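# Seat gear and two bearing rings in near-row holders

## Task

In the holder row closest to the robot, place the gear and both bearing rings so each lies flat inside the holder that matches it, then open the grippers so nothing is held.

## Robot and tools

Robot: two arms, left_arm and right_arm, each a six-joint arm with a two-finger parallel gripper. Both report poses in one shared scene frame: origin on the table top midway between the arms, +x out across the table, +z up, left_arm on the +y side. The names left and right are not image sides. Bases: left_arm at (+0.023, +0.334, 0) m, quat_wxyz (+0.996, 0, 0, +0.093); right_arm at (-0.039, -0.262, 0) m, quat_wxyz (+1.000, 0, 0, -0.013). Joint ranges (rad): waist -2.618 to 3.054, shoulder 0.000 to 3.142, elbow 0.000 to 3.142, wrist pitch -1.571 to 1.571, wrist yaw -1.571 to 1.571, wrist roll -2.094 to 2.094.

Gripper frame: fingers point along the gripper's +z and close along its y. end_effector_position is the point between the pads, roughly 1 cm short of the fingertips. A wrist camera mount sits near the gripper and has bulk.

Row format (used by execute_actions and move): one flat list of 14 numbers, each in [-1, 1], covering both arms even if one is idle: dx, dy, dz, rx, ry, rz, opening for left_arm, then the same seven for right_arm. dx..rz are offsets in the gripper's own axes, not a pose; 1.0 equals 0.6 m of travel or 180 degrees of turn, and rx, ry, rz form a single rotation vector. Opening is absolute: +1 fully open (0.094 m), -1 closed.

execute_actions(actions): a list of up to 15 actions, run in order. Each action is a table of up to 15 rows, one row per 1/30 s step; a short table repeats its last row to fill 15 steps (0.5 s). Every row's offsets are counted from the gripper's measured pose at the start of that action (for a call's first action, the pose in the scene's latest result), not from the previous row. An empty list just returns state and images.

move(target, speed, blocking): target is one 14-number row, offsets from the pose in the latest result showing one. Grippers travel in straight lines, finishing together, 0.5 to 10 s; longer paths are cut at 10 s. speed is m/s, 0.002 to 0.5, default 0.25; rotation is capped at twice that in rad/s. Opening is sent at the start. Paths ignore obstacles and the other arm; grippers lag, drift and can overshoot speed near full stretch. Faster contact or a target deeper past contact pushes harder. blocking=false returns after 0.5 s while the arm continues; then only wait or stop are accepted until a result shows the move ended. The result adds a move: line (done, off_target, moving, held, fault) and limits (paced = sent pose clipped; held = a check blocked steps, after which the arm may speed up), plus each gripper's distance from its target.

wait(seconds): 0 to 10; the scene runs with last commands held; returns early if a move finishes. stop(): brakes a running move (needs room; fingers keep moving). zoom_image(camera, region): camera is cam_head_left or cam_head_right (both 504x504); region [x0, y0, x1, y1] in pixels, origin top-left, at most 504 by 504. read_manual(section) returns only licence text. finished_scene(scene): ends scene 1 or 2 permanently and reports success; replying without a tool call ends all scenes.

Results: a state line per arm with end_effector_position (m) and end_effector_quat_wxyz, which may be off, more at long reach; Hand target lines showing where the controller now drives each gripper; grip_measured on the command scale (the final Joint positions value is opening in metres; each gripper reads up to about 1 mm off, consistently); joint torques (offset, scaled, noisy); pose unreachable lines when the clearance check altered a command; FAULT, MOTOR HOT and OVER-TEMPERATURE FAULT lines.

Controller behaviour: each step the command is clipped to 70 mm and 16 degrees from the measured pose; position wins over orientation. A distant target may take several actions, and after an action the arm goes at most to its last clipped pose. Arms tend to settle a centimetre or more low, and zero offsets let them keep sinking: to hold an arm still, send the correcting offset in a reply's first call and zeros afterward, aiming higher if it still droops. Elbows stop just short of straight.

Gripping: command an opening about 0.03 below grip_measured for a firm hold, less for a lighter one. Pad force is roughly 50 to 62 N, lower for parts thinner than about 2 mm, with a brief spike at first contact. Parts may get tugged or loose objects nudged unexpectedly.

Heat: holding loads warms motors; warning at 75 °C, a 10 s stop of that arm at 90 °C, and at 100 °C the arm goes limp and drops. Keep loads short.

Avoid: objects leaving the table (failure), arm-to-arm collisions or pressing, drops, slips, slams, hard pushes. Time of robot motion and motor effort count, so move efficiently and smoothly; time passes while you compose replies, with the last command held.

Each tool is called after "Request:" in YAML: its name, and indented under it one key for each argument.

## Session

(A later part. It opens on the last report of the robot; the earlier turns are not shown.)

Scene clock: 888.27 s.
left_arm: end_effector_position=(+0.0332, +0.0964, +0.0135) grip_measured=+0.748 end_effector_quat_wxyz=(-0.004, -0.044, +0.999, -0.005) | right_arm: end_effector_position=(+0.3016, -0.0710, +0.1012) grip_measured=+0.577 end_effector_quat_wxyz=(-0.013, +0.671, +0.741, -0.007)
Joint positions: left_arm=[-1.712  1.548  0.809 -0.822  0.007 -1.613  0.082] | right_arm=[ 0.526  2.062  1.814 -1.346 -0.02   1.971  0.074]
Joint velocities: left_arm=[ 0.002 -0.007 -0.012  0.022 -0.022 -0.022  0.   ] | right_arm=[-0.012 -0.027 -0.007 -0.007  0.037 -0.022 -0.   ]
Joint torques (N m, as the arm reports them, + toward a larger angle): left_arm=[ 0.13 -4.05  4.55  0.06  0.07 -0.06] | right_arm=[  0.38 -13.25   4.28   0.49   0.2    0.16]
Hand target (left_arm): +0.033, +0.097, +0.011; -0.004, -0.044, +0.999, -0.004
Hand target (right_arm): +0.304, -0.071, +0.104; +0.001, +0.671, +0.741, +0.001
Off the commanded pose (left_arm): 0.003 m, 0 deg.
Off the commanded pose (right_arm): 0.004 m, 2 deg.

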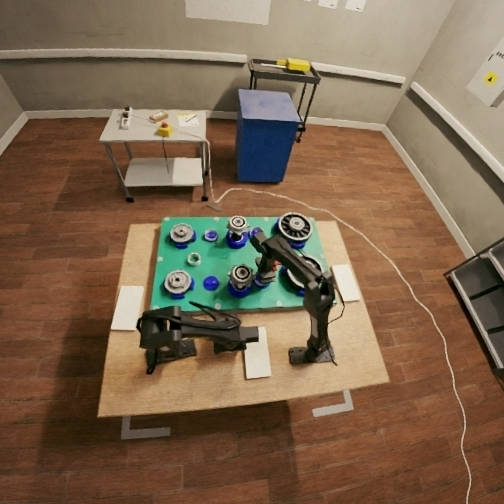

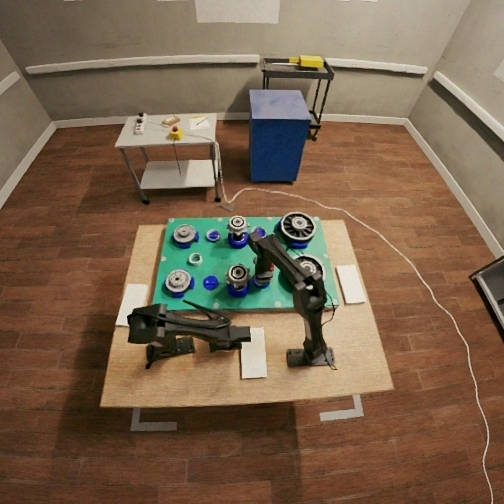

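Request:
execute_actions:
  actions:
    - [[0,0,0,0,0,0,0.68, 0,0.004,-0.008,-0.010,-0.002,0,0.545],[0,0,0,0,0,0,0.62, 0,0.005,-0.012,-0.010,-0.002,0,0.545],[0,0,0,0,0,0,0.57, 0,0.006,-0.016,-0.010,-0.002,0,0.545],[0,0,0,0,0,0,0.52, 0,0.007,-0.018,-0.010,-0.002,0,0.545],[0,0,0,0,0,0,0.48, 0,0.008,-0.018,-0.010,-0.002,0,0.545],[0,0,0,0,0,0,0.44, 0,0.008,-0.018,-0.010,-0.002,0,0.545],[0,0,0,0,0,0,0.41, 0,0.008,-0.018,-0.010,-0.002,0,0.545],[0,0,0,0,0,0,0.38, 0,0.008,-0.018,-0.010,-0.002,0,0.545],[0,0,0,0,0,0,0.36, 0,0.008,-0.018,-0.010,-0.002,0,0.545],[0,0,0,0,0,0,0.34, 0,0.008,-0.018,-0.010,-0.002,0,0.545],[0,0,0,0,0,0,0.325, 0,0.008,-0.018,-0.010,-0.002,0,0.545],[0,0,0,0,0,0,0.31, 0,0.008,-0.018,-0.010,-0.002,0,0.545],[0,0,0,0,0,0,0.30, 0,0.008,-0.018,-0.010,-0.002,0,0.545],[0,0,0,0,0,0,0.29, 0,0.008,-0.018,-0.010,-0.002,0,0.545],[0,0,0,0,0,0,0.28, 0,0.008,-0.018,-0.010,-0.002,0,0.545]]

Request:
wait:
  seconds: 0.3

Scene clock: 897.33 s.
left_arm: end_effector_position=(+0.0333, +0.0956, +0.0135) grip_measured=+0.305 end_effector_quat_wxyz=(-0.004, -0.044, +0.999, -0.006) | right_arm: end_effector_position=(+0.3016, -0.0710, +0.1012) grip_measured=+0.577 end_effector_quat_wxyz=(-0.013, +0.671, +0.741, -0.007)
Joint positions: left_arm=[-1.712  1.548  0.809 -0.819  0.007 -1.613  0.061] | right_arm=[ 0.526  2.062  1.814 -1.346 -0.02   1.971  0.074]
Joint velocities: left_arm=[-0.002 -0.032  0.007 -0.022 -0.037  0.007 -0.001] | right_arm=[-0.022  0.007  0.002  0.037 -0.022  0.007 -0.   ]
Joint torques (N m, as the arm reports them, + toward a larger angle): left_arm=[-0.02 -4.06  5.11 -0.02  0.06 -0.02] | right_arm=[  0.2  -12.54   7.2    0.12   0.19   0.08]
Hand target (left_arm): +0.033, +0.096, +0.013; -0.004, -0.044, +0.999, -0.005
Hand target (right_arm): +0.306, -0.071, +0.112; -0.001, +0.671, +0.741, +0.002
Off the commanded pose (left_arm): 0.001 m, 0 deg.
Off the commanded pose (right_arm): 0.012 m, 2 deg.

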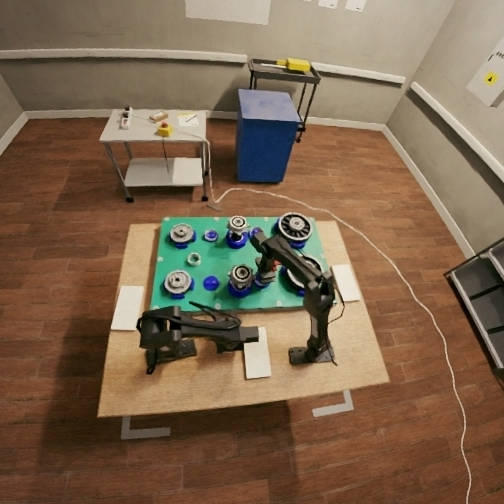

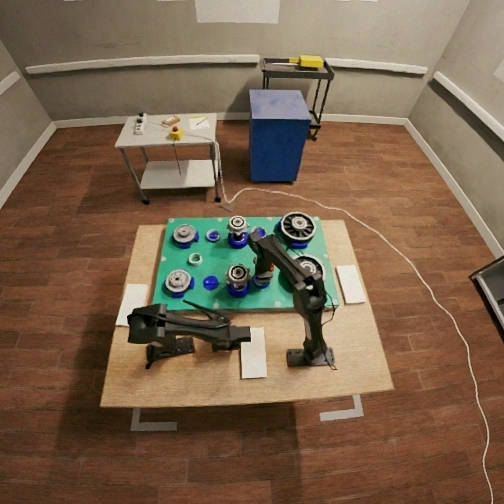

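Scene clock: 897.63 s.
left_arm: end_effector_position=(+0.0333, +0.0956, +0.0135) grip_measured=+0.305 end_effector_quat_wxyz=(-0.004, -0.044, +0.999, -0.006) | right_arm: end_effector_position=(+0.3016, -0.0710, +0.1012) grip_measured=+0.577 end_effector_quat_wxyz=(-0.013, +0.671, +0.741, -0.007)
Joint positions: left_arm=[-1.712  1.548  0.809 -0.819  0.007 -1.613  0.061] | right_arm=[ 0.526  2.062  1.814 -1.346 -0.02   1.971  0.074]
Joint velocities: left_arm=[-0.012 -0.002  0.007 -0.007  0.007 -0.007  0.   ] | right_arm=[ 0.012 -0.017 -0.007  0.037  0.081  0.007  0.001]
Joint torques (N m, as the arm reports them, + toward a larger angle): left_arm=[ 0.01 -4.17  5.2   0.01  0.1  -0.09] | right_arm=[  0.25 -12.45   7.36   0.17   0.2    0.06]
Hand target (left_arm): +0.033, +0.096, +0.013; -0.004, -0.044, +0.999, -0.005
Hand target (right_arm): +0.306, -0.071, +0.112; -0.001, +0.671, +0.741, +0.002
Off the commanded pose (left_arm): 0.001 m, 0 deg.
Off the commanded pose (right_arm): 0.012 m, 2 deg.
wait: 0.30 s; at rest by 0.17 s

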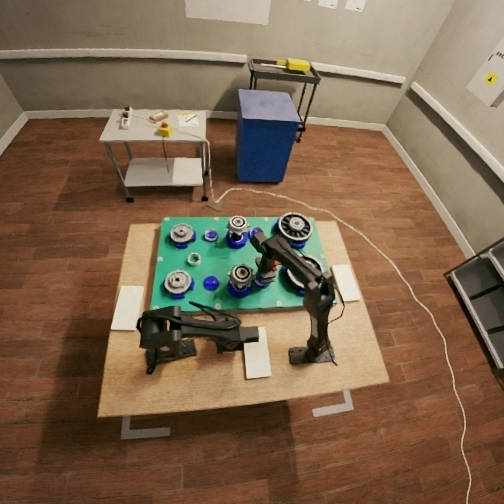

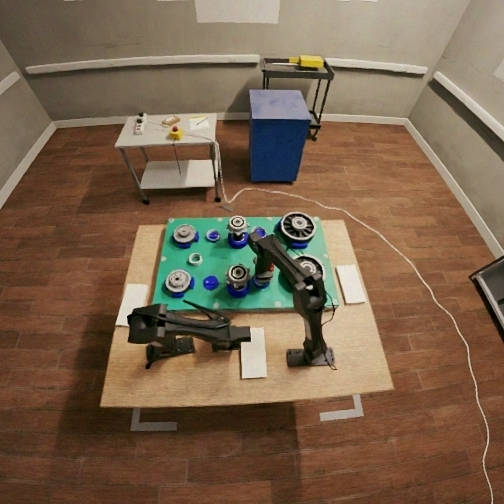

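Request:
execute_actions:
  actions:
    - [[0,0,-0.008,0,0,0,0.27, 0,0.008,-0.012,-0.010,-0.002,0,0.545],[0,0,-0.014,0,0,0,0.27, 0,0.008,-0.008,-0.010,-0.002,0,0.545],[0,0,-0.020,0,0,0,0.27, 0,0.008,-0.004,-0.010,-0.002,0,0.545],[0,0,-0.027,0,0,0,0.27, 0,0.008,0.0,-0.010,-0.002,0,0.545],[0,0,-0.034,0,0,0,0.27, 0,0.008,0.002,-0.010,-0.002,0,0.545],[0,0,-0.041,0,0,0,0.27, 0,0.008,0.004,-0.010,-0.002,0,0.545],[0,0,-0.048,0,0,0,0.27, 0,0.008,0.006,-0.010,-0.002,0,0.545],[0,0,-0.055,0,0,0,0.27, 0,0.008,0.008,-0.010,-0.002,0,0.545],[0,0,-0.062,0,0,0,0.27, 0,0.008,0.010,-0.010,-0.002,0,0.545],[0,0,-0.069,0,0,0,0.27, 0,0.008,0.012,-0.010,-0.002,0,0.545],[0,0,-0.076,0,0,0,0.27, 0,0.008,0.013,-0.010,-0.002,0,0.545],[0,0,-0.083,0,0,0,0.27, 0,0.008,0.014,-0.010,-0.002,0,0.545],[0,0,-0.090,0,0,0,0.27, 0,0.008,0.014,-0.010,-0.002,0,0.545],[0,0,-0.095,0,0,0,0.27, 0,0.008,0.014,-0.010,-0.002,0,0.545],[0,0,-0.100,0,0,0,0.27, 0,0.008,0.014,-0.010,-0.002,0,0.545]]

Request:
wait:
  seconds: 0.5

Scene clock: 908.37 s.
left_arm: end_effector_position=(+0.0334, +0.0916, +0.0541) grip_measured=+0.305 end_effector_quat_wxyz=(-0.004, -0.044, +0.999, -0.013) | right_arm: end_effector_position=(+0.3024, -0.0706, +0.1008) grip_measured=+0.577 end_effector_quat_wxyz=(-0.011, +0.671, +0.741, -0.001)
Joint positions: left_arm=[-1.712  1.482  0.923 -0.986  0.007 -1.613  0.061] | right_arm=[ 0.526  2.051  1.797 -1.326 -0.02   1.971  0.074]
Joint velocities: left_arm=[-0.007 -0.144  0.335 -0.447 -0.081 -0.007 -0.   ] | right_arm=[-0.002 -0.012 -0.007 -0.007  0.037 -0.051  0.   ]
Joint torques (N m, as the arm reports them, + toward a larger angle): left_arm=[ 0.56 -5.59  7.46 -0.15  0.07  0.  ] | right_arm=[  0.07 -11.43   3.11   0.75   0.14   0.05]
Hand target (left_arm): +0.034, +0.097, +0.071; -0.004, -0.044, +0.999, -0.008
Hand target (right_arm): +0.306, -0.071, +0.093; -0.001, +0.671, +0.741, +0.002
Off the commanded pose (left_arm): 0.020 m, 1 deg.
Off the commanded pose (right_arm): 0.009 m, 1 deg.

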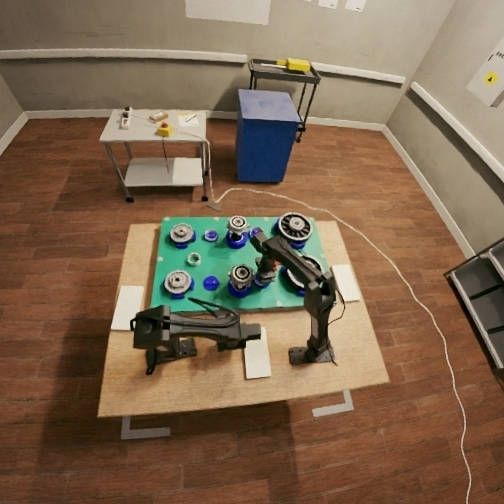

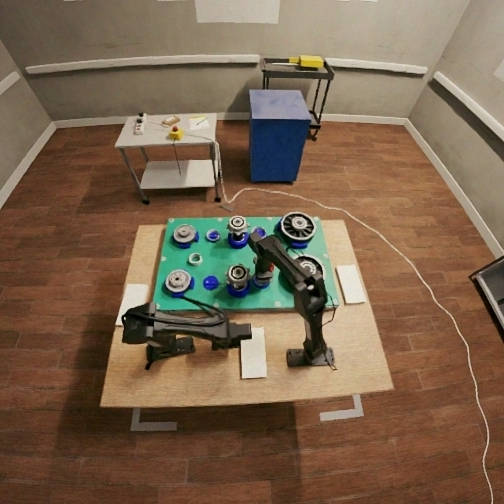

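Scene clock: 908.87 s.
left_arm: end_effector_position=(+0.0331, +0.1001, +0.0616) grip_measured=+0.305 end_effector_quat_wxyz=(-0.004, -0.044, +0.999, +0.003) | right_arm: end_effector_position=(+0.3025, -0.0706, +0.1010) grip_measured=+0.577 end_effector_quat_wxyz=(-0.011, +0.671, +0.741, -0.000)
Joint positions: left_arm=[-1.712  1.471  0.944 -1.05   0.007 -1.613  0.061] | right_arm=[ 0.526  2.05   1.796 -1.325 -0.02   1.971  0.074]
Joint velocities: left_arm=[-0.012 -0.007 -0.022 -0.037  0.007  0.051 -0.   ] | right_arm=[ 0.012 -0.002 -0.017 -0.051 -0.066  0.037 -0.001]
Joint torques (N m, as the arm reports them, + toward a larger angle): left_arm=[ 0.4  -5.25  7.61 -0.22  0.07  0.  ] | right_arm=[  0.21 -11.39   3.34   0.72   0.17   0.06]
Hand target (left_arm): +0.034, +0.097, +0.071; -0.004, -0.044, +0.999, -0.008
Hand target (right_arm): +0.306, -0.070, +0.093; -0.001, +0.671, +0.741, +0.002
Off the commanded pose (left_arm): 0.012 m, 1 deg.
Off the commanded pose (right_arm): 0.009 m, 1 deg.
wait: 0.50 s; no rest

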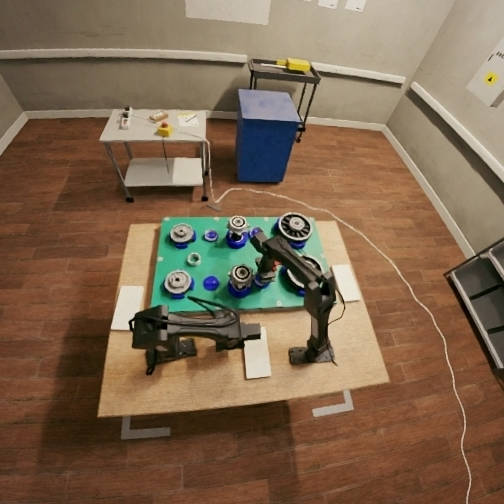

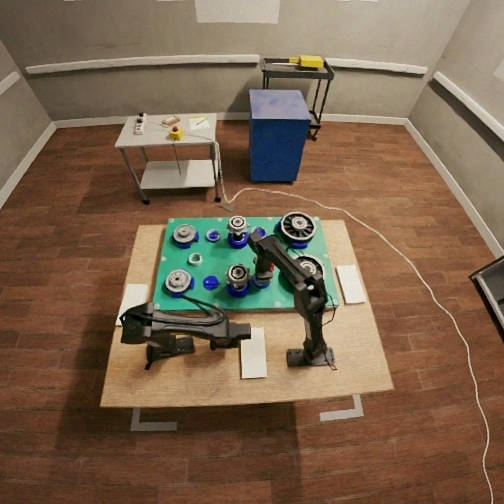

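Request:
zoom_image:
  camera: "cam_head_right"
  region: [245, 262, 281, 298]

Request:
zoom_image:
  camera: "cam_head_left"
  region: [245, 262, 281, 298]

Region (245, 262, 281, 298) of cam_head_right's 504x504 image, scaled by 14.000, with more detail than that image has.

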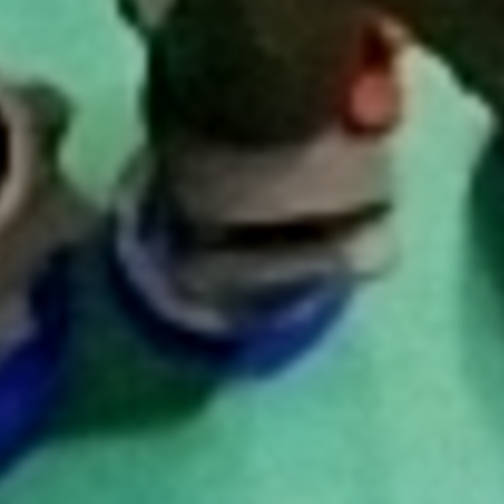

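Region (245, 262, 281, 298) of cam_head_left's 504x504 image, scaled by 14.000, with more detail than that image has.

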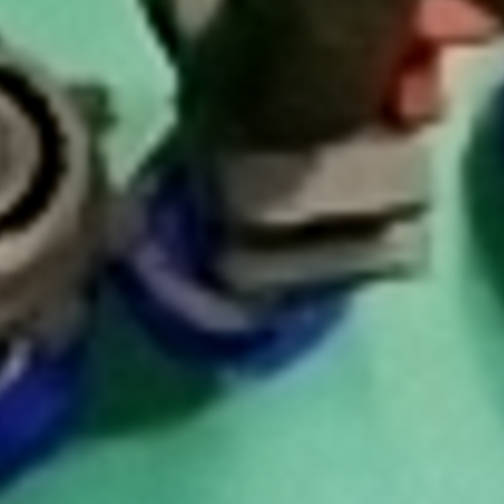

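Request:
execute_actions:
  actions:
    - [[0,0,-0.015,0,0,0,0.27, 0.002,0.004,0.006,-0.004,-0.002,0,0.545],[0,0,-0.015,0,0,0,0.27, 0.004,0.004,0.004,-0.004,-0.002,0,0.545],[0,0,-0.015,0,0,0,0.27, 0.006,0.004,0.002,-0.004,-0.002,0,0.545],[0,0,-0.015,0,0,0,0.27, 0.008,0.004,0.002,-0.004,-0.002,0,0.545],[0,0,-0.015,0,0,0,0.27, 0.009,0.004,0.002,-0.004,-0.002,0,0.545],[0,0,-0.015,0,0,0,0.27, 0.010,0.004,0.002,-0.004,-0.002,0,0.545],[0,0,-0.015,0,0,0,0.27, 0.011,0.004,0.002,-0.004,-0.002,0,0.545],[0,0,-0.015,0,0,0,0.27, 0.012,0.004,0.002,-0.004,-0.002,0,0.545],[0,0,-0.015,0,0,0,0.27, 0.013,0.004,0.002,-0.004,-0.002,0,0.545]]

Scene clock: 925.00 s.
left_arm: end_effector_position=(+0.0329, +0.1042, +0.0616) grip_measured=+0.305 end_effector_quat_wxyz=(-0.004, -0.044, +0.999, +0.011) | right_arm: end_effector_position=(+0.3003, -0.0667, +0.1010) grip_measured=+0.577 end_effector_quat_wxyz=(-0.011, +0.670, +0.743, -0.000)
Joint positions: left_arm=[-1.712  1.471  0.944 -1.067  0.007 -1.613  0.061] | right_arm=[ 0.537  2.05   1.796 -1.325 -0.021  1.978  0.074]
Joint velocities: left_arm=[ 0.007  0.007  0.002 -0.007 -0.066 -0.022  0.   ] | right_arm=[ 0.012 -0.007  0.012 -0.051 -0.022 -0.022 -0.001]
Joint torques (N m, as the arm reports them, + toward a larger angle): left_arm=[ 0.2  -4.74  7.89 -0.31  0.04 -0.04] | right_arm=[  0.55 -10.62   6.35   0.38   0.12   0.17]
Hand target (left_arm): +0.033, +0.100, +0.070; -0.004, -0.044, +0.999, +0.003
Hand target (right_arm): +0.304, -0.063, +0.100; -0.004, +0.671, +0.741, +0.002
Off the commanded pose (left_arm): 0.010 m, 1 deg.
Off the commanded pose (right_arm): 0.006 m, 1 deg.

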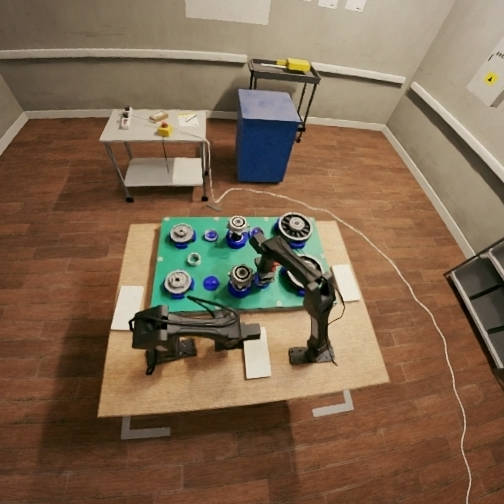

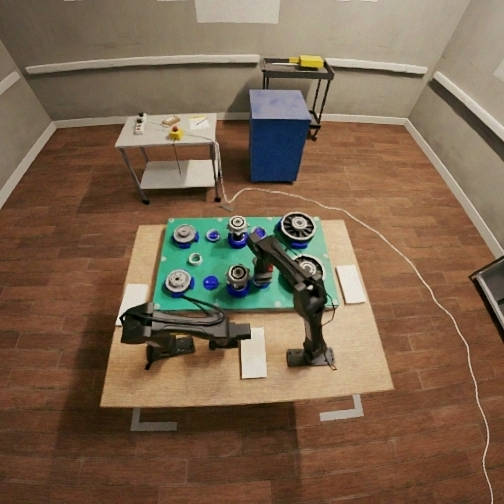

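Request:
execute_actions:
  actions:
    - [[0,-0.006,-0.015,0.004,0,0,0.27, 0.002,0.006,0.002,-0.004,-0.002,0,0.545],[0,-0.006,-0.015,0.004,0,0,0.27, 0.002,0.008,0.002,-0.004,-0.002,0,0.545],[0,-0.006,-0.015,0.004,0,0,0.27, 0.002,0.010,0.002,-0.004,-0.002,0,0.545],[0,-0.006,-0.015,0.004,0,0,0.27, 0.002,0.012,0.002,-0.004,-0.002,0,0.545],[0,-0.006,-0.015,0.004,0,0,0.27, 0.002,0.013,0.002,-0.004,-0.002,0,0.545],[0,-0.006,-0.015,0.004,0,0,0.27, 0.002,0.014,0.002,-0.004,-0.002,0,0.545],[0,-0.006,-0.015,0.004,0,0,0.27, 0.002,0.015,0.002,-0.004,-0.002,0,0.545],[0,-0.006,-0.015,0.004,0,0,0.27, 0.002,0.016,0.002,-0.004,-0.002,0,0.545]]

Scene clock: 930.27 s.
left_arm: end_effector_position=(+0.0328, +0.1053, +0.0617) grip_measured=+0.305 end_effector_quat_wxyz=(-0.004, -0.044, +0.999, +0.014) | right_arm: end_effector_position=(+0.3040, -0.0647, +0.1016) grip_measured=+0.577 end_effector_quat_wxyz=(-0.010, +0.670, +0.742, +0.003)
Joint positions: left_arm=[-1.712  1.471  0.944 -1.071  0.007 -1.613  0.061] | right_arm=[ 0.537  2.061  1.815 -1.326 -0.021  1.98   0.074]
Joint velocities: left_arm=[-0.012 -0.012 -0.002 -0.007  0.022 -0.007  0.001] | right_arm=[ 0.007  0.002 -0.012  0.066  0.022 -0.037 -0.001]
Joint torques (N m, as the arm reports them, + toward a larger angle): left_arm=[ 0.01 -4.41  8.18 -0.25  0.09 -0.01] | right_arm=[ -0.18 -10.08   6.67   0.32   0.09   0.01]
Hand target (left_arm): +0.033, +0.101, +0.070; -0.003, -0.044, +0.999, +0.005
Hand target (right_arm): +0.310, -0.065, +0.100; -0.005, +0.670, +0.743, +0.002
Off the commanded pose (left_arm): 0.010 m, 1 deg.
Off the commanded pose (right_arm): 0.006 m, 1 deg.

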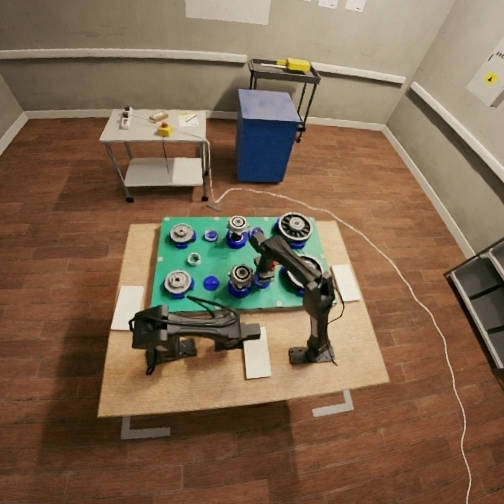

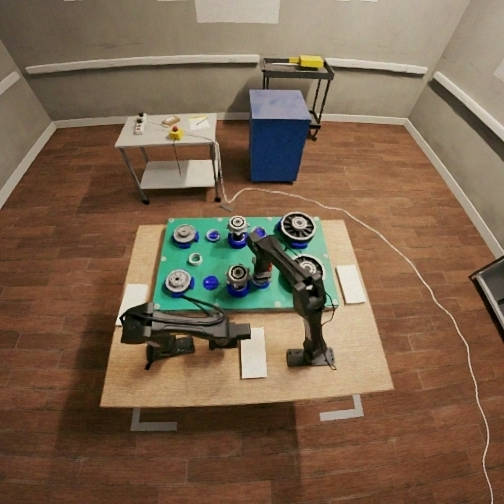

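Now at (0.304,−0.065). Try pressing down gently.

Request:
execute_actions:
  actions:
    - [[0,0,0,0,0,0,0.27, 0,0.002,0.004,0,0,0,0.545],[0,0,0,0,0,0,0.27, 0,0.001,0.006,0,0,0,0.545],[0,0,0,0,0,0,0.27, 0,0,0.008,0,0,0,0.545],[0,0,0,0,0,0,0.27, 0,0,0.010,0,0,0,0.545],[0,0,0,0,0,0,0.27, 0,0,0.012,0,0,0,0.545],[0,0,0,0,0,0,0.27, 0,0,0.014,0,0,0,0.545],[0,0,0,0,0,0,0.27, 0,0,0.015,0,0,0,0.545]]

Request:
zoom_image:
  camera: "cam_head_right"
  region: [245, 262, 281, 298]

Scene clock: 935.40 s.
left_arm: end_effector_position=(+0.0328, +0.1054, +0.0617) grip_measured=+0.305 end_effector_quat_wxyz=(-0.004, -0.044, +0.999, +0.014) | right_arm: end_effector_position=(+0.3037, -0.0646, +0.1009) grip_measured=+0.577 end_effector_quat_wxyz=(-0.011, +0.670, +0.742, +0.003)
Joint positions: left_arm=[-1.712  1.471  0.944 -1.071  0.007 -1.613  0.061] | right_arm=[ 0.537  2.061  1.812 -1.324 -0.022  1.98   0.074]
Joint velocities: left_arm=[ 0.017 -0.002 -0.022 -0.037 -0.066  0.037  0.001] | right_arm=[-0.002 -0.002  0.002 -0.066  0.066 -0.066  0.001]
Joint torques (N m, as the arm reports them, + toward a larger angle): left_arm=[-0.05 -4.11  5.53 -0.02  0.01 -0.02] | right_arm=[ -0.08 -11.78   3.18   0.63  -0.03   0.07]
Hand target (left_arm): +0.033, +0.105, +0.062; -0.004, -0.044, +0.999, +0.014
Hand target (right_arm): +0.304, -0.065, +0.093; -0.010, +0.670, +0.742, +0.002
Off the commanded pose (left_arm): 0.000 m, 0 deg.
Off the commanded pose (right_arm): 0.008 m, 0 deg.

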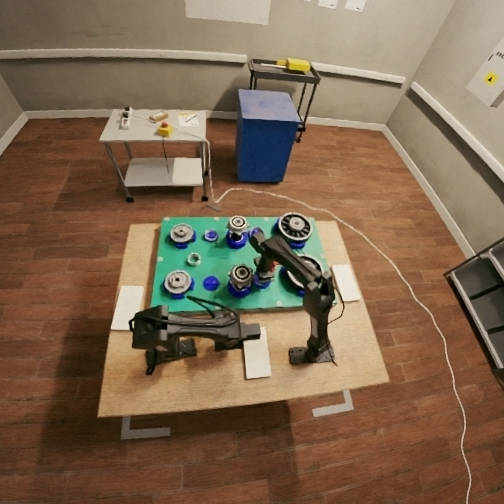

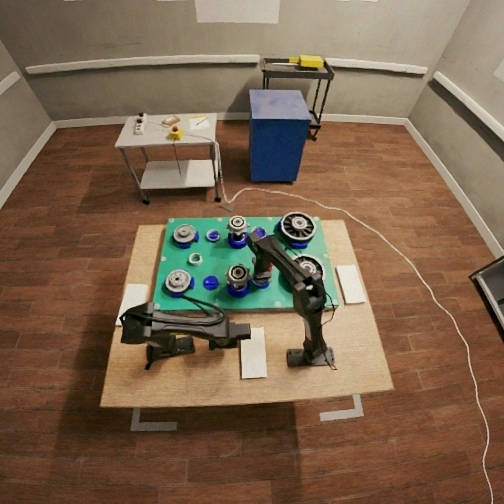

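Region (245, 262, 281, 298) of cam_head_right's 504x504 image, scaled by 14.000, with more detail than that image has.

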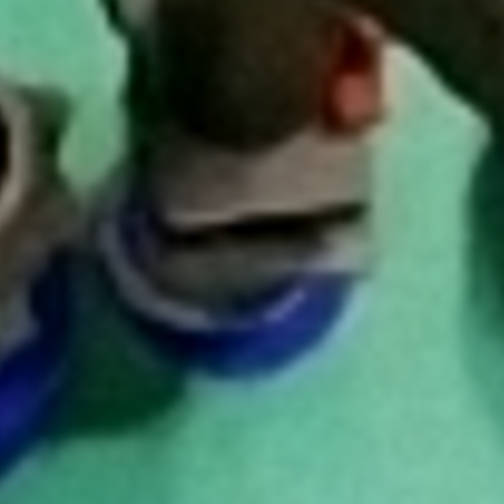

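Request:
execute_actions:
  actions:
    - [[0,0,0,0,0,0,0.27, -0.002,-0.002,0.010,0,0,0,0.545],[0,0,0,0,0,0,0.27, -0.004,-0.003,0.009,0,0,0,0.545],[0,0,0,0,0,0,0.27, -0.006,-0.004,0.008,0,0,0,0.545],[0,0,0,0,0,0,0.27, -0.008,-0.005,0.008,0,0,0,0.545],[0,0,0,0,0,0,0.27, -0.009,-0.005,0.008,0,0,0,0.545],[0,0,0,0,0,0,0.27, -0.010,-0.005,0.008,0,0,0,0.545],[0,0,0,0,0,0,0.27, -0.011,-0.005,0.008,0,0,0,0.545],[0,0,0,0,0,0,0.27, -0.012,-0.005,0.008,0,0,0,0.545],[0,0,0,0,0,0,0.27, -0.013,-0.005,0.008,0,0,0,0.545]]

Scene clock: 942.77 s.
left_arm: end_effector_position=(+0.0328, +0.1054, +0.0617) grip_measured=+0.305 end_effector_quat_wxyz=(-0.004, -0.044, +0.999, +0.014) | right_arm: end_effector_position=(+0.3012, -0.0661, +0.1012) grip_measured=+0.577 end_effector_quat_wxyz=(-0.015, +0.671, +0.741, +0.007)
Joint positions: left_arm=[-1.712  1.471  0.944 -1.071  0.007 -1.613  0.061] | right_arm=[ 0.532  2.041  1.784 -1.309 -0.033  1.978  0.074]
Joint velocities: left_arm=[ 0.002 -0.012  0.007  0.095  0.037  0.081  0.   ] | right_arm=[ 0.017 -0.007  0.002 -0.037  0.051 -0.037 -0.001]
Joint torques (N m, as the arm reports them, + toward a larger angle): left_arm=[ 0.07 -3.9   5.36 -0.02  0.07 -0.02] | right_arm=[ -0.64 -11.78   3.33   0.47   0.07  -0.15]
Hand target (left_arm): +0.033, +0.105, +0.062; -0.004, -0.044, +0.999, +0.014
Hand target (right_arm): +0.301, -0.073, +0.096; -0.011, +0.670, +0.742, +0.002
Off the commanded pose (left_arm): 0.000 m, 0 deg.
Off the commanded pose (right_arm): 0.008 m, 1 deg.

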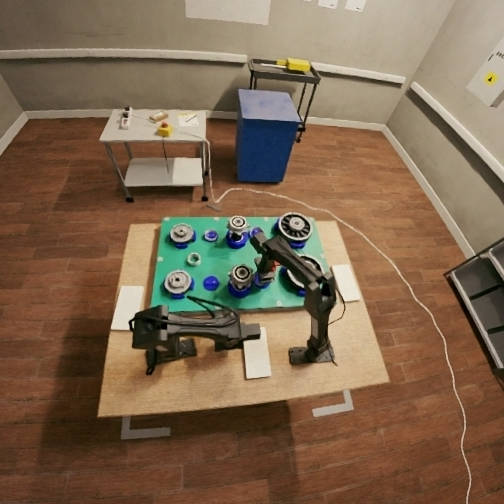

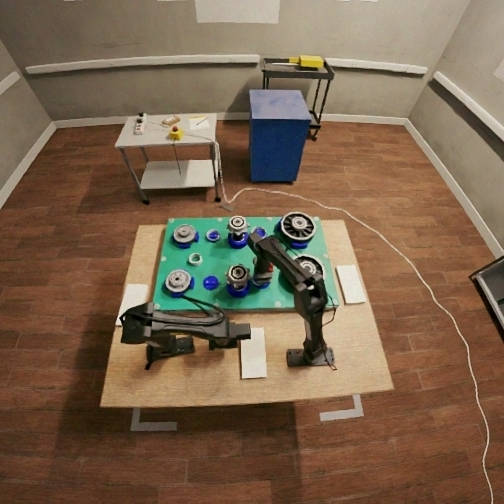

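Request:
execute_actions:
  actions:
    - [[0,0,0,0,0,0,0.27, -0.004,0.002,0.000,-0.001,-0.003,0,0.545],[0,0,0,0,0,0,0.27, -0.005,0.003,-0.003,-0.002,-0.006,0,0.545],[0,0,0,0,0,0,0.27, -0.006,0.003,-0.004,-0.003,-0.010,0,0.545],[0,0,0,0,0,0,0.27, -0.007,0.004,-0.004,-0.003,-0.010,0,0.545],[0,0,0,0,0,0,0.27, -0.008,0.004,-0.004,-0.003,-0.010,0,0.545],[0,0,0,0,0,0,0.27, -0.009,0.005,-0.004,-0.003,-0.010,0,0.545],[0,0,0,0,0,0,0.27, -0.010,0.005,-0.004,-0.003,-0.010,0,0.545]]

Scene clock: 948.60 s.
left_arm: end_effector_position=(+0.0328, +0.1054, +0.0617) grip_measured=+0.305 end_effector_quat_wxyz=(-0.004, -0.044, +0.999, +0.014) | right_arm: end_effector_position=(+0.3012, -0.0662, +0.1012) grip_measured=+0.577 end_effector_quat_wxyz=(-0.015, +0.671, +0.741, +0.007)
Joint positions: left_arm=[-1.712  1.471  0.944 -1.071  0.007 -1.613  0.061] | right_arm=[ 0.532  2.041  1.784 -1.309 -0.033  1.977  0.074]
Joint velocities: left_arm=[-0.007  0.002 -0.012  0.022 -0.007  0.037 -0.   ] | right_arm=[ 0.007 -0.012 -0.012 -0.022  0.007 -0.007 -0.   ]
Joint torques (N m, as the arm reports them, + toward a larger angle): left_arm=[ 0.15 -3.86  5.48 -0.03  0.03 -0.06] | right_arm=[ -0.19 -11.22   6.35   0.16   0.27   0.01]
Hand target (left_arm): +0.033, +0.105, +0.062; -0.004, -0.044, +0.999, +0.014
Hand target (right_arm): +0.305, -0.072, +0.103; -0.000, +0.671, +0.741, +0.001
Off the commanded pose (left_arm): 0.000 m, 0 deg.
Off the commanded pose (right_arm): 0.007 m, 2 deg.

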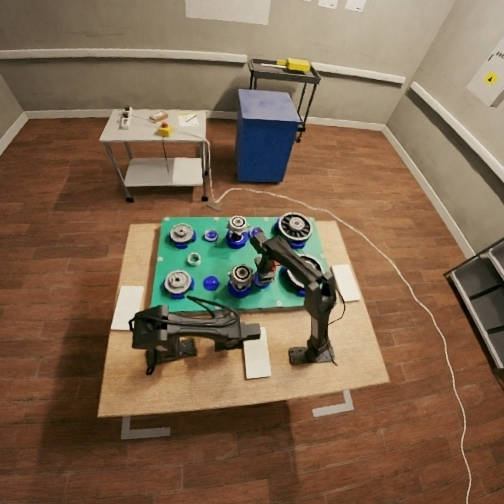

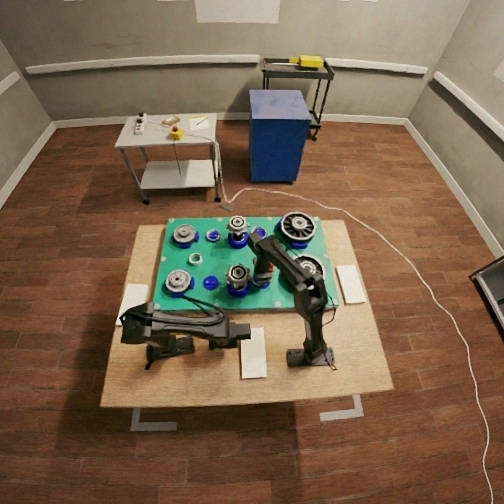

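Request:
execute_actions:
  actions:
    - [[0,0,0,0,0,0,0.27, -0.010,0.005,-0.005,-0.003,-0.011,0,0.545],[0,0,0,0,0,0,0.27, -0.011,0.006,-0.006,-0.004,-0.012,0,0.545],[0,0,0,0,0,0,0.27, -0.012,0.006,-0.006,-0.005,-0.013,0,0.545],[0,0,0,0,0,0,0.27, -0.013,0.007,-0.006,-0.005,-0.014,0,0.545],[0,0,0,0,0,0,0.27, -0.014,0.007,-0.006,-0.006,-0.015,0,0.545],[0,0,0,0,0,0,0.27, -0.015,0.008,-0.006,-0.006,-0.016,0,0.545],[0,0,0,0,0,0,0.27, -0.016,0.008,-0.006,-0.007,-0.017,0,0.545]]

Scene clock: 956.80 s.
left_arm: end_effector_position=(+0.0328, +0.1054, +0.0617) grip_measured=+0.305 end_effector_quat_wxyz=(-0.004, -0.044, +0.999, +0.014) | right_arm: end_effector_position=(+0.3027, -0.0688, +0.1016) grip_measured=+0.577 end_effector_quat_wxyz=(-0.007, +0.671, +0.741, +0.005)
Joint positions: left_arm=[-1.712  1.471  0.944 -1.071  0.007 -1.613  0.061] | right_arm=[ 0.532  2.041  1.786 -1.31  -0.016  1.977  0.074]
Joint velocities: left_arm=[-0.007 -0.012  0.012  0.037 -0.022 -0.007  0.001] | right_arm=[-0.017  0.002 -0.002 -0.037 -0.066 -0.007  0.001]
Joint torques (N m, as the arm reports them, + toward a larger angle): left_arm=[ 0.13 -3.83  5.51 -0.01  0.04 -0.08] | right_arm=[ -0.09 -11.3    6.37   0.18   0.34   0.02]
Hand target (left_arm): +0.033, +0.105, +0.062; -0.004, -0.044, +0.999, +0.014
Hand target (right_arm): +0.307, -0.075, +0.105; +0.012, +0.671, +0.741, -0.002
Off the commanded pose (left_arm): 0.000 m, 0 deg.
Off the commanded pose (right_arm): 0.008 m, 2 deg.

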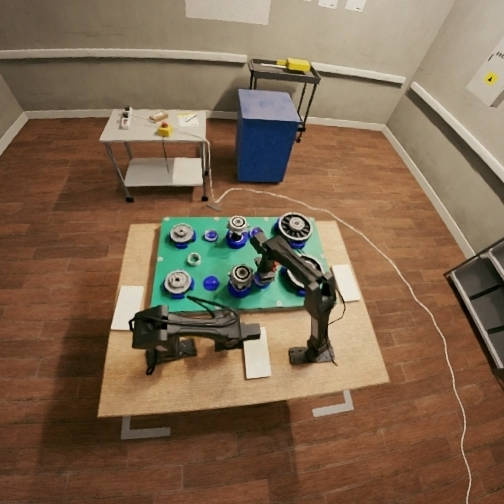

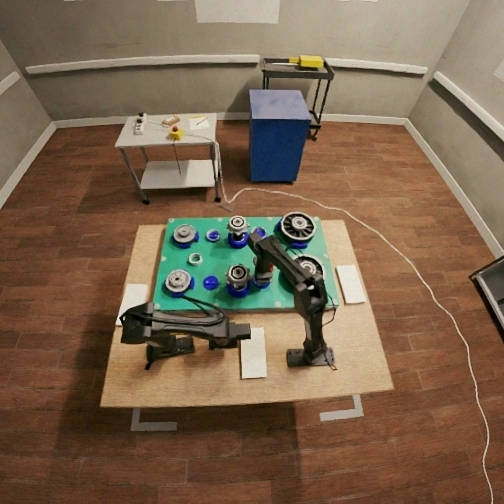

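Request:
execute_actions:
  actions:
    - [[0,0,0,0,0,0,0.27, 0,0.003,0.002,0,0,0,0.545],[0,0,0,0,0,0,0.27, 0,0.003,0.005,0,0,0,0.545],[0,0,0,0,0,0,0.27, 0,0.004,0.008,0,0,0,0.545],[0,0,0,0,0,0,0.27, 0,0.004,0.010,0,0,0,0.545],[0,0,0,0,0,0,0.27, 0,0.005,0.012,0,0,0,0.545],[0,0,0,0,0,0,0.27, 0,0.005,0.014,0,0,0,0.545],[0,0,0,0,0,0,0.27, 0,0.005,0.016,0,0,0,0.545]]

Scene clock: 960.13 s.
left_arm: end_effector_position=(+0.0328, +0.1054, +0.0617) grip_measured=+0.305 end_effector_quat_wxyz=(-0.004, -0.044, +0.999, +0.014) | right_arm: end_effector_position=(+0.3026, -0.0686, +0.1016) grip_measured=+0.577 end_effector_quat_wxyz=(-0.008, +0.671, +0.741, +0.005)
Joint positions: left_arm=[-1.712  1.471  0.944 -1.071  0.007 -1.613  0.061] | right_arm=[ 0.532  2.041  1.786 -1.31  -0.017  1.977  0.074]
Joint velocities: left_arm=[ 0.002  0.002 -0.017 -0.007 -0.037 -0.007  0.   ] | right_arm=[ 0.012  0.002 -0.022 -0.066 -0.007 -0.007 -0.   ]
Joint torques (N m, as the arm reports them, + toward a larger angle): left_arm=[ 0.23 -3.82  5.43 -0.02  0.05 -0.01] | right_arm=[ -0.19 -10.74   3.98   0.65  -0.04   0.  ]
Hand target (left_arm): +0.033, +0.105, +0.062; -0.004, -0.044, +0.999, +0.014
Hand target (right_arm): +0.305, -0.068, +0.092; -0.007, +0.671, +0.741, +0.004
Off the commanded pose (left_arm): 0.000 m, 0 deg.
Off the commanded pose (right_arm): 0.010 m, 0 deg.

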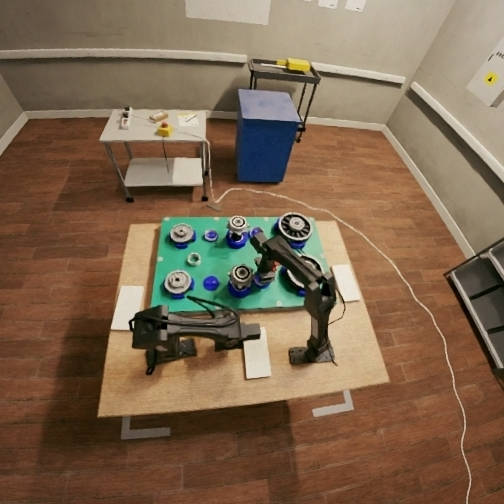

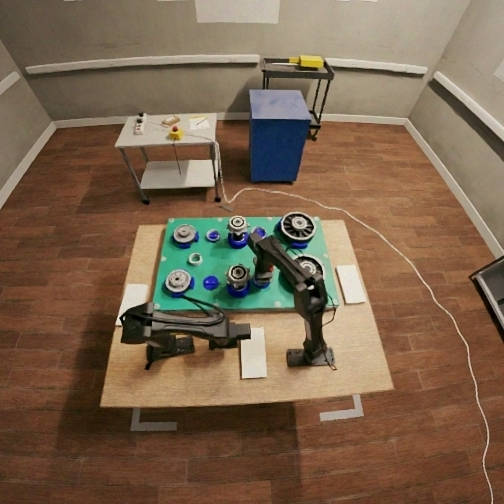

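Request:
execute_actions:
  actions:
    - [[0,0,0,0,0,0,0.27, 0,0.006,0.017,0,0,0,0.545],[0,0,0,0,0,0,0.27, 0,0.007,0.018,0,0,0,0.545],[0,0,0,0,0,0,0.27, 0,0.008,0.019,0,0,0,0.545],[0,0,0,0,0,0,0.27, 0,0.009,0.020,0,0,0,0.545],[0,0,0,0,0,0,0.27, 0,0.010,0.021,0,0,0,0.545],[0,0,0,0,0,0,0.27, 0,0.011,0.022,0,0,0,0.545],[0,0,0,0,0,0,0.27, 0,0.012,0.023,0,0,0,0.545]]

Scene clock: 966.57 s.
left_arm: end_effector_position=(+0.0328, +0.1054, +0.0617) grip_measured=+0.305 end_effector_quat_wxyz=(-0.004, -0.044, +0.999, +0.014) | right_arm: end_effector_position=(+0.3028, -0.0678, +0.1016) grip_measured=+0.577 end_effector_quat_wxyz=(-0.009, +0.671, +0.741, +0.007)
Joint positions: left_arm=[-1.712  1.471  0.944 -1.071  0.007 -1.613  0.061] | right_arm=[ 0.532  2.041  1.786 -1.308 -0.02   1.977  0.074]
Joint velocities: left_arm=[ 0.017 -0.002 -0.012  0.007  0.022  0.022 -0.001] | right_arm=[ 0.022 -0.017 -0.007 -0.066  0.066  0.007 -0.001]
Joint torques (N m, as the arm reports them, + toward a larger angle): left_arm=[ 0.01 -3.88  5.34 -0.02  0.03 -0.06] | right_arm=[-0.43 -9.22  4.58  0.71 -0.02 -0.06]
Hand target (left_arm): +0.033, +0.105, +0.062; -0.004, -0.044, +0.999, +0.014
Hand target (right_arm): +0.309, -0.068, +0.088; -0.008, +0.671, +0.741, +0.005
Off the commanded pose (left_arm): 0.000 m, 0 deg.
Off the commanded pose (right_arm): 0.015 m, 0 deg.

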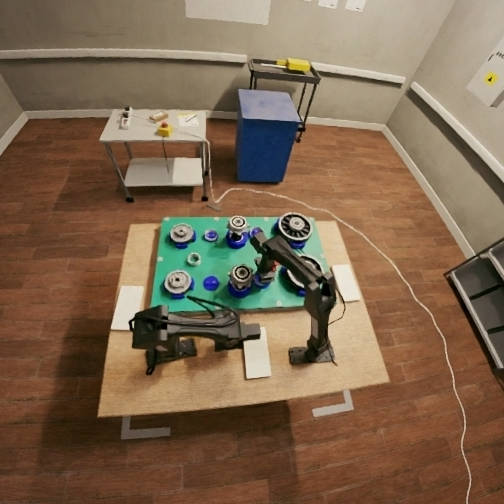

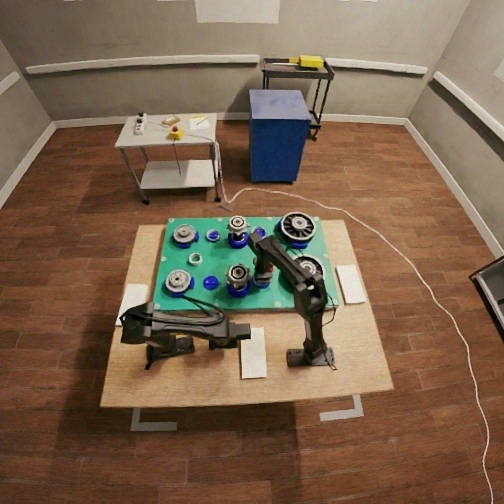

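Request:
execute_actions:
  actions:
    - [[0,0,0,0,0,0,0.27, 0,0.004,0.008,0,0,0,0.545],[0,0,0,0,0,0,0.27, 0,0,0,0,0,0,0.545],[0,0,0,0,0,0,0.27, 0,0,0,0,0,0,0.545],[0,0,0,0,0,0,0.27, 0,0,0,0,0,0,0.545],[0,0,0,0,0,0,0.27, 0,0,0,0,0,0,0.57],[0,0,0,0,0,0,0.27, 0,0,0,0,0,0,0.59],[0,0,0,0,0,0,0.27, 0,0,0,0,0,0,0.61],[0,0,0,0,0,0,0.27, 0,0,0,0,0,0,0.63]]

Request:
zoom_image:
  camera: "cam_head_right"
  region: [245, 262, 281, 298]

Request:
zoom_image:
  camera: "cam_head_left"
  region: [245, 262, 281, 298]

Scene clock: 978.40 s.
left_arm: end_effector_position=(+0.0328, +0.1054, +0.0617) grip_measured=+0.305 end_effector_quat_wxyz=(-0.004, -0.044, +0.999, +0.014) | right_arm: end_effector_position=(+0.3026, -0.0673, +0.1016) grip_measured=+0.628 end_effector_quat_wxyz=(-0.010, +0.671, +0.741, +0.007)
Joint positions: left_arm=[-1.712  1.471  0.944 -1.071  0.007 -1.613  0.061] | right_arm=[ 0.532  2.041  1.786 -1.308 -0.024  1.977  0.076]
Joint velocities: left_arm=[ 0.017 -0.007 -0.012 -0.007 -0.037 -0.037 -0.001] | right_arm=[ 0.012 -0.012 -0.002 -0.037  0.081 -0.007  0.001]
Joint torques (N m, as the arm reports them, + toward a larger angle): left_arm=[-0.1  -4.11  5.33 -0.05  0.09 -0.09] | right_arm=[  0.13 -11.54   5.46   0.29  -0.02   0.04]
Hand target (left_arm): +0.033, +0.105, +0.062; -0.004, -0.044, +0.999, +0.014
Hand target (right_arm): +0.303, -0.068, +0.102; -0.009, +0.671, +0.741, +0.007
Off the commanded pose (left_arm): 0.000 m, 0 deg.
Off the commanded pose (right_arm): 0.001 m, 0 deg.

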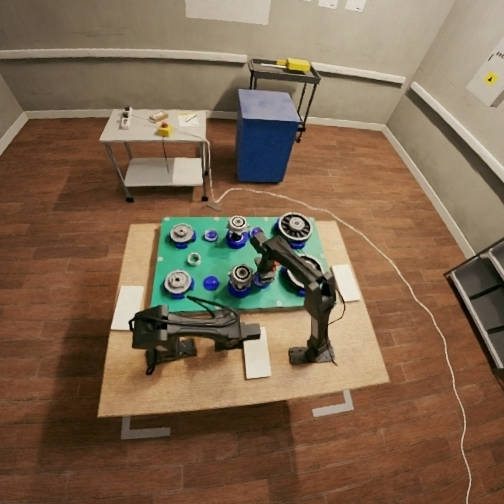

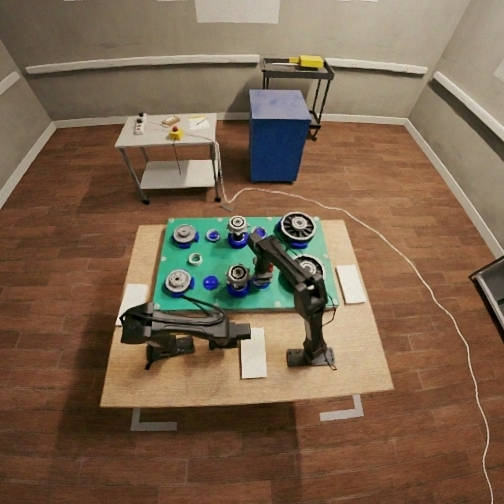

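Region (245, 262, 281, 298) of cam_head_right's 504x504 image, scaled by 14.000, with more detail than that image has.

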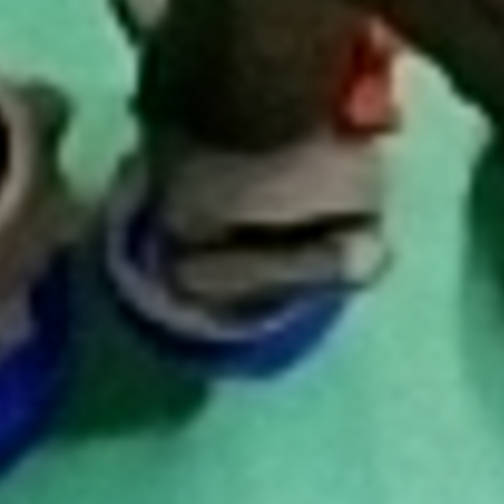

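Region (245, 262, 281, 298) of cam_head_left's 504x504 image, scaled by 14.000, with more detail than that image has.

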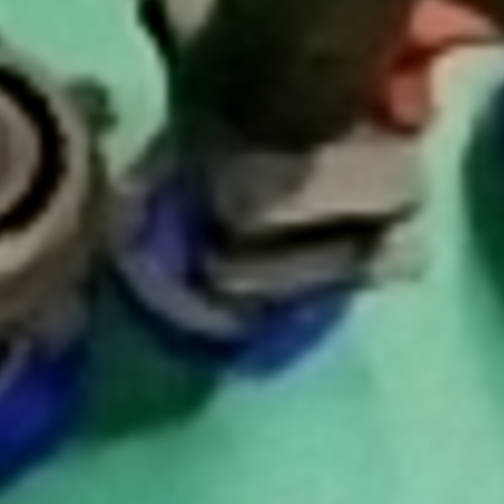

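Request:
move:
  target: [-0.153,0.087,-0.118,0.009,0,0,0.27, 0,0,-0.07,0,0,0,0.8]
  speed: 0.15

Scene clock: 984.67 s.
left_arm: end_effector_position=(+0.1164, +0.1646, +0.1199) grip_measured=+0.305 end_effector_quat_wxyz=(-0.012, -0.044, +0.999, +0.016) | right_arm: end_effector_position=(+0.3036, -0.0665, +0.1419) grip_measured=+0.798 end_effector_quat_wxyz=(-0.008, +0.671, +0.741, +0.015)
Joint positions: left_arm=[-1.25   1.306  1.045 -1.348  0.007 -1.151  0.061] | right_arm=[ 0.532  2.041  1.946 -1.452 -0.025  1.977  0.084]
Joint velocities: left_arm=[-0.007  0.002 -0.022  0.037  0.066  0.022  0.   ] | right_arm=[-0.002 -0.012 -0.022 -0.022  0.037  0.037 -0.   ]
Joint torques (N m, as the arm reports them, + toward a larger angle): left_arm=[ 0.93 -4.19  8.32 -0.19  0.04 -0.08] | right_arm=[ -0.14 -10.63   6.93   0.05  -0.02  -0.01]
Hand target (left_arm): +0.119, +0.163, +0.131; -0.006, -0.044, +0.999, +0.002
Hand target (right_arm): +0.303, -0.069, +0.144; -0.010, +0.671, +0.741, +0.007
Off the commanded pose (left_arm): 0.014 m, 2 deg.
Off the commanded pose (right_arm): 0.003 m, 1 deg.
move: off_target (left_arm)

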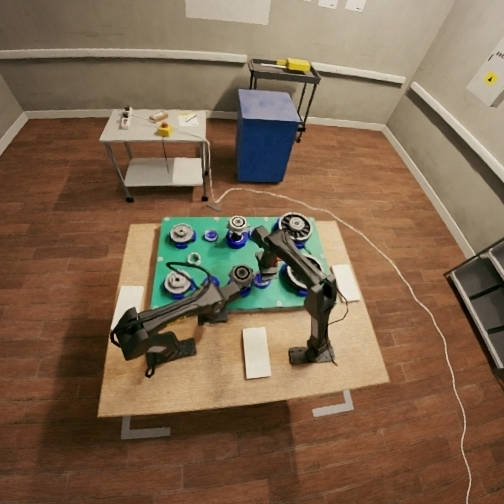

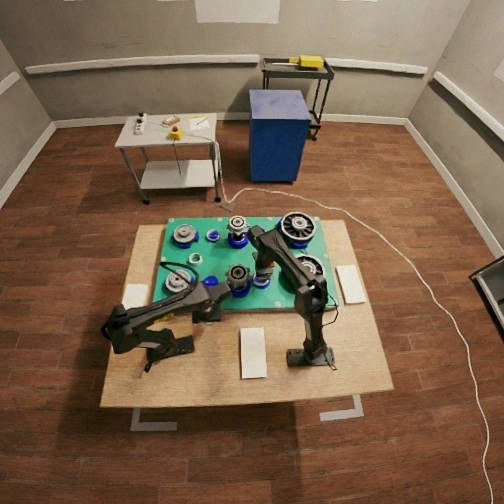

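Request:
move:
  target: [-0.302,-0.019,-0.003,0.010,-0.014,0,0.27, -0.124,-0.012,-0.015,0,0,0,0.8]
  speed: 0.15

Request:
zoom_image:
  camera: "cam_head_left"
  region: [240, 220, 290, 300]

Request:
zoom_image:
  camera: "cam_head_right"
  region: [240, 220, 290, 300]

Scene clock: 994.83 s.
left_arm: end_effector_position=(+0.2864, +0.1672, +0.1083) grip_measured=+0.305 end_effector_quat_wxyz=(-0.010, -0.046, +0.999, +0.010) | right_arm: end_effector_position=(+0.3041, -0.1394, +0.1445) grip_measured=+0.798 end_effector_quat_wxyz=(-0.014, +0.674, +0.739, +0.007)
Joint positions: left_arm=[-0.756  1.752  1.426 -1.272 -0.005 -0.661  0.061] | right_arm=[ 0.353  1.936  1.806 -1.442 -0.031  1.806  0.084]
Joint velocities: left_arm=[-0.002  0.007 -0.007 -0.007 -0.037  0.022 -0.   ] | right_arm=[ 0.002 -0.002  0.002  0.095  0.007 -0.007  0.001]
Joint torques (N m, as the arm reports them, + toward a larger angle): left_arm=[ 0.35 -6.49  8.19 -0.03  0.03 -0.06] | right_arm=[ -0.43 -12.15   4.26   0.46  -0.04  -0.09]
Hand target (left_arm): +0.295, +0.165, +0.118; +0.007, -0.044, +0.999, +0.002
Hand target (right_arm): +0.304, -0.141, +0.148; -0.009, +0.671, +0.741, +0.015
Off the commanded pose (left_arm): 0.015 m, 3 deg.
Off the commanded pose (right_arm): 0.005 m, 1 deg.
move: off_target (left_arm)

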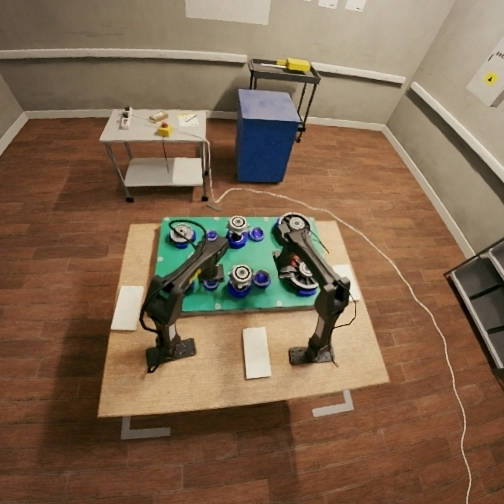

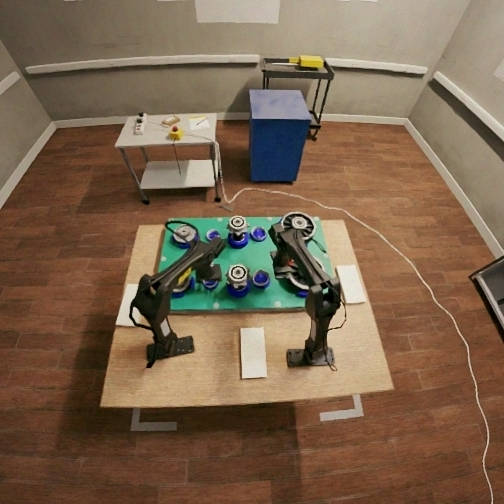

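Region (240, 220, 290, 300) of cam_head_left's 504x504 image, scaled by 6.300, with more detail than that image has; it fills the left 315 columns of this view, and the rest is white.

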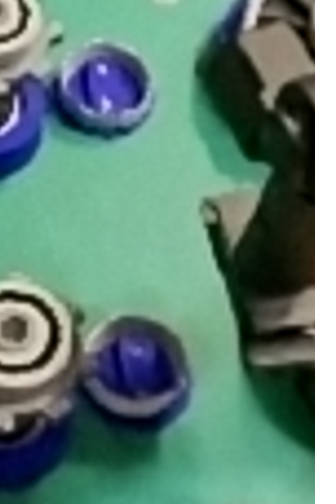

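Region (240, 220, 290, 300) of cam_head_right's 504x504 image, scaled by 6.300, with more detail than that image has; it fills the left 315 columns of this view, and the rest is white.

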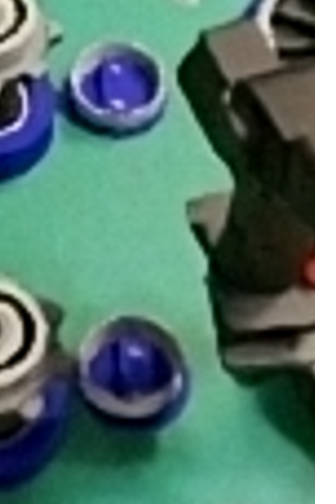

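Request:
zoom_image:
  camera: "cam_head_right"
  region: [246, 264, 276, 294]

Request:
zoom_image:
  camera: "cam_head_right"
  region: [244, 220, 274, 250]

Region (246, 264, 276, 294) of cam_head_right's 504x504 image, scaled by 16.800, with more detail than that image has.

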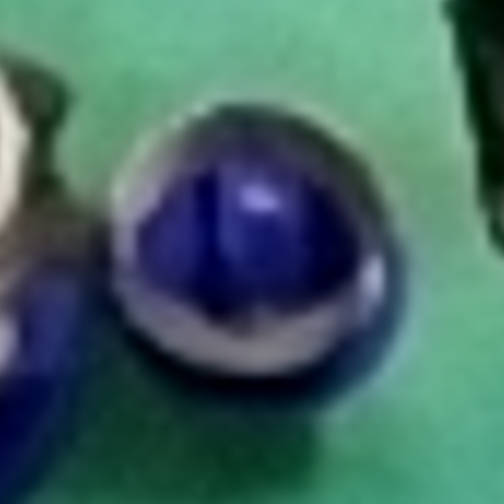

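Region (244, 220, 274, 250) of cam_head_right's 504x504 image, scaled by 16.800, with more detail than that image has.

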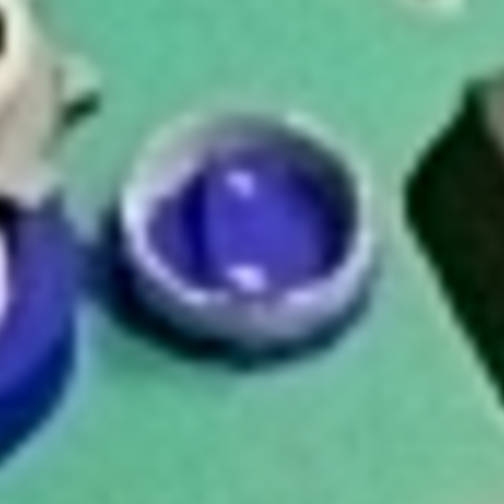

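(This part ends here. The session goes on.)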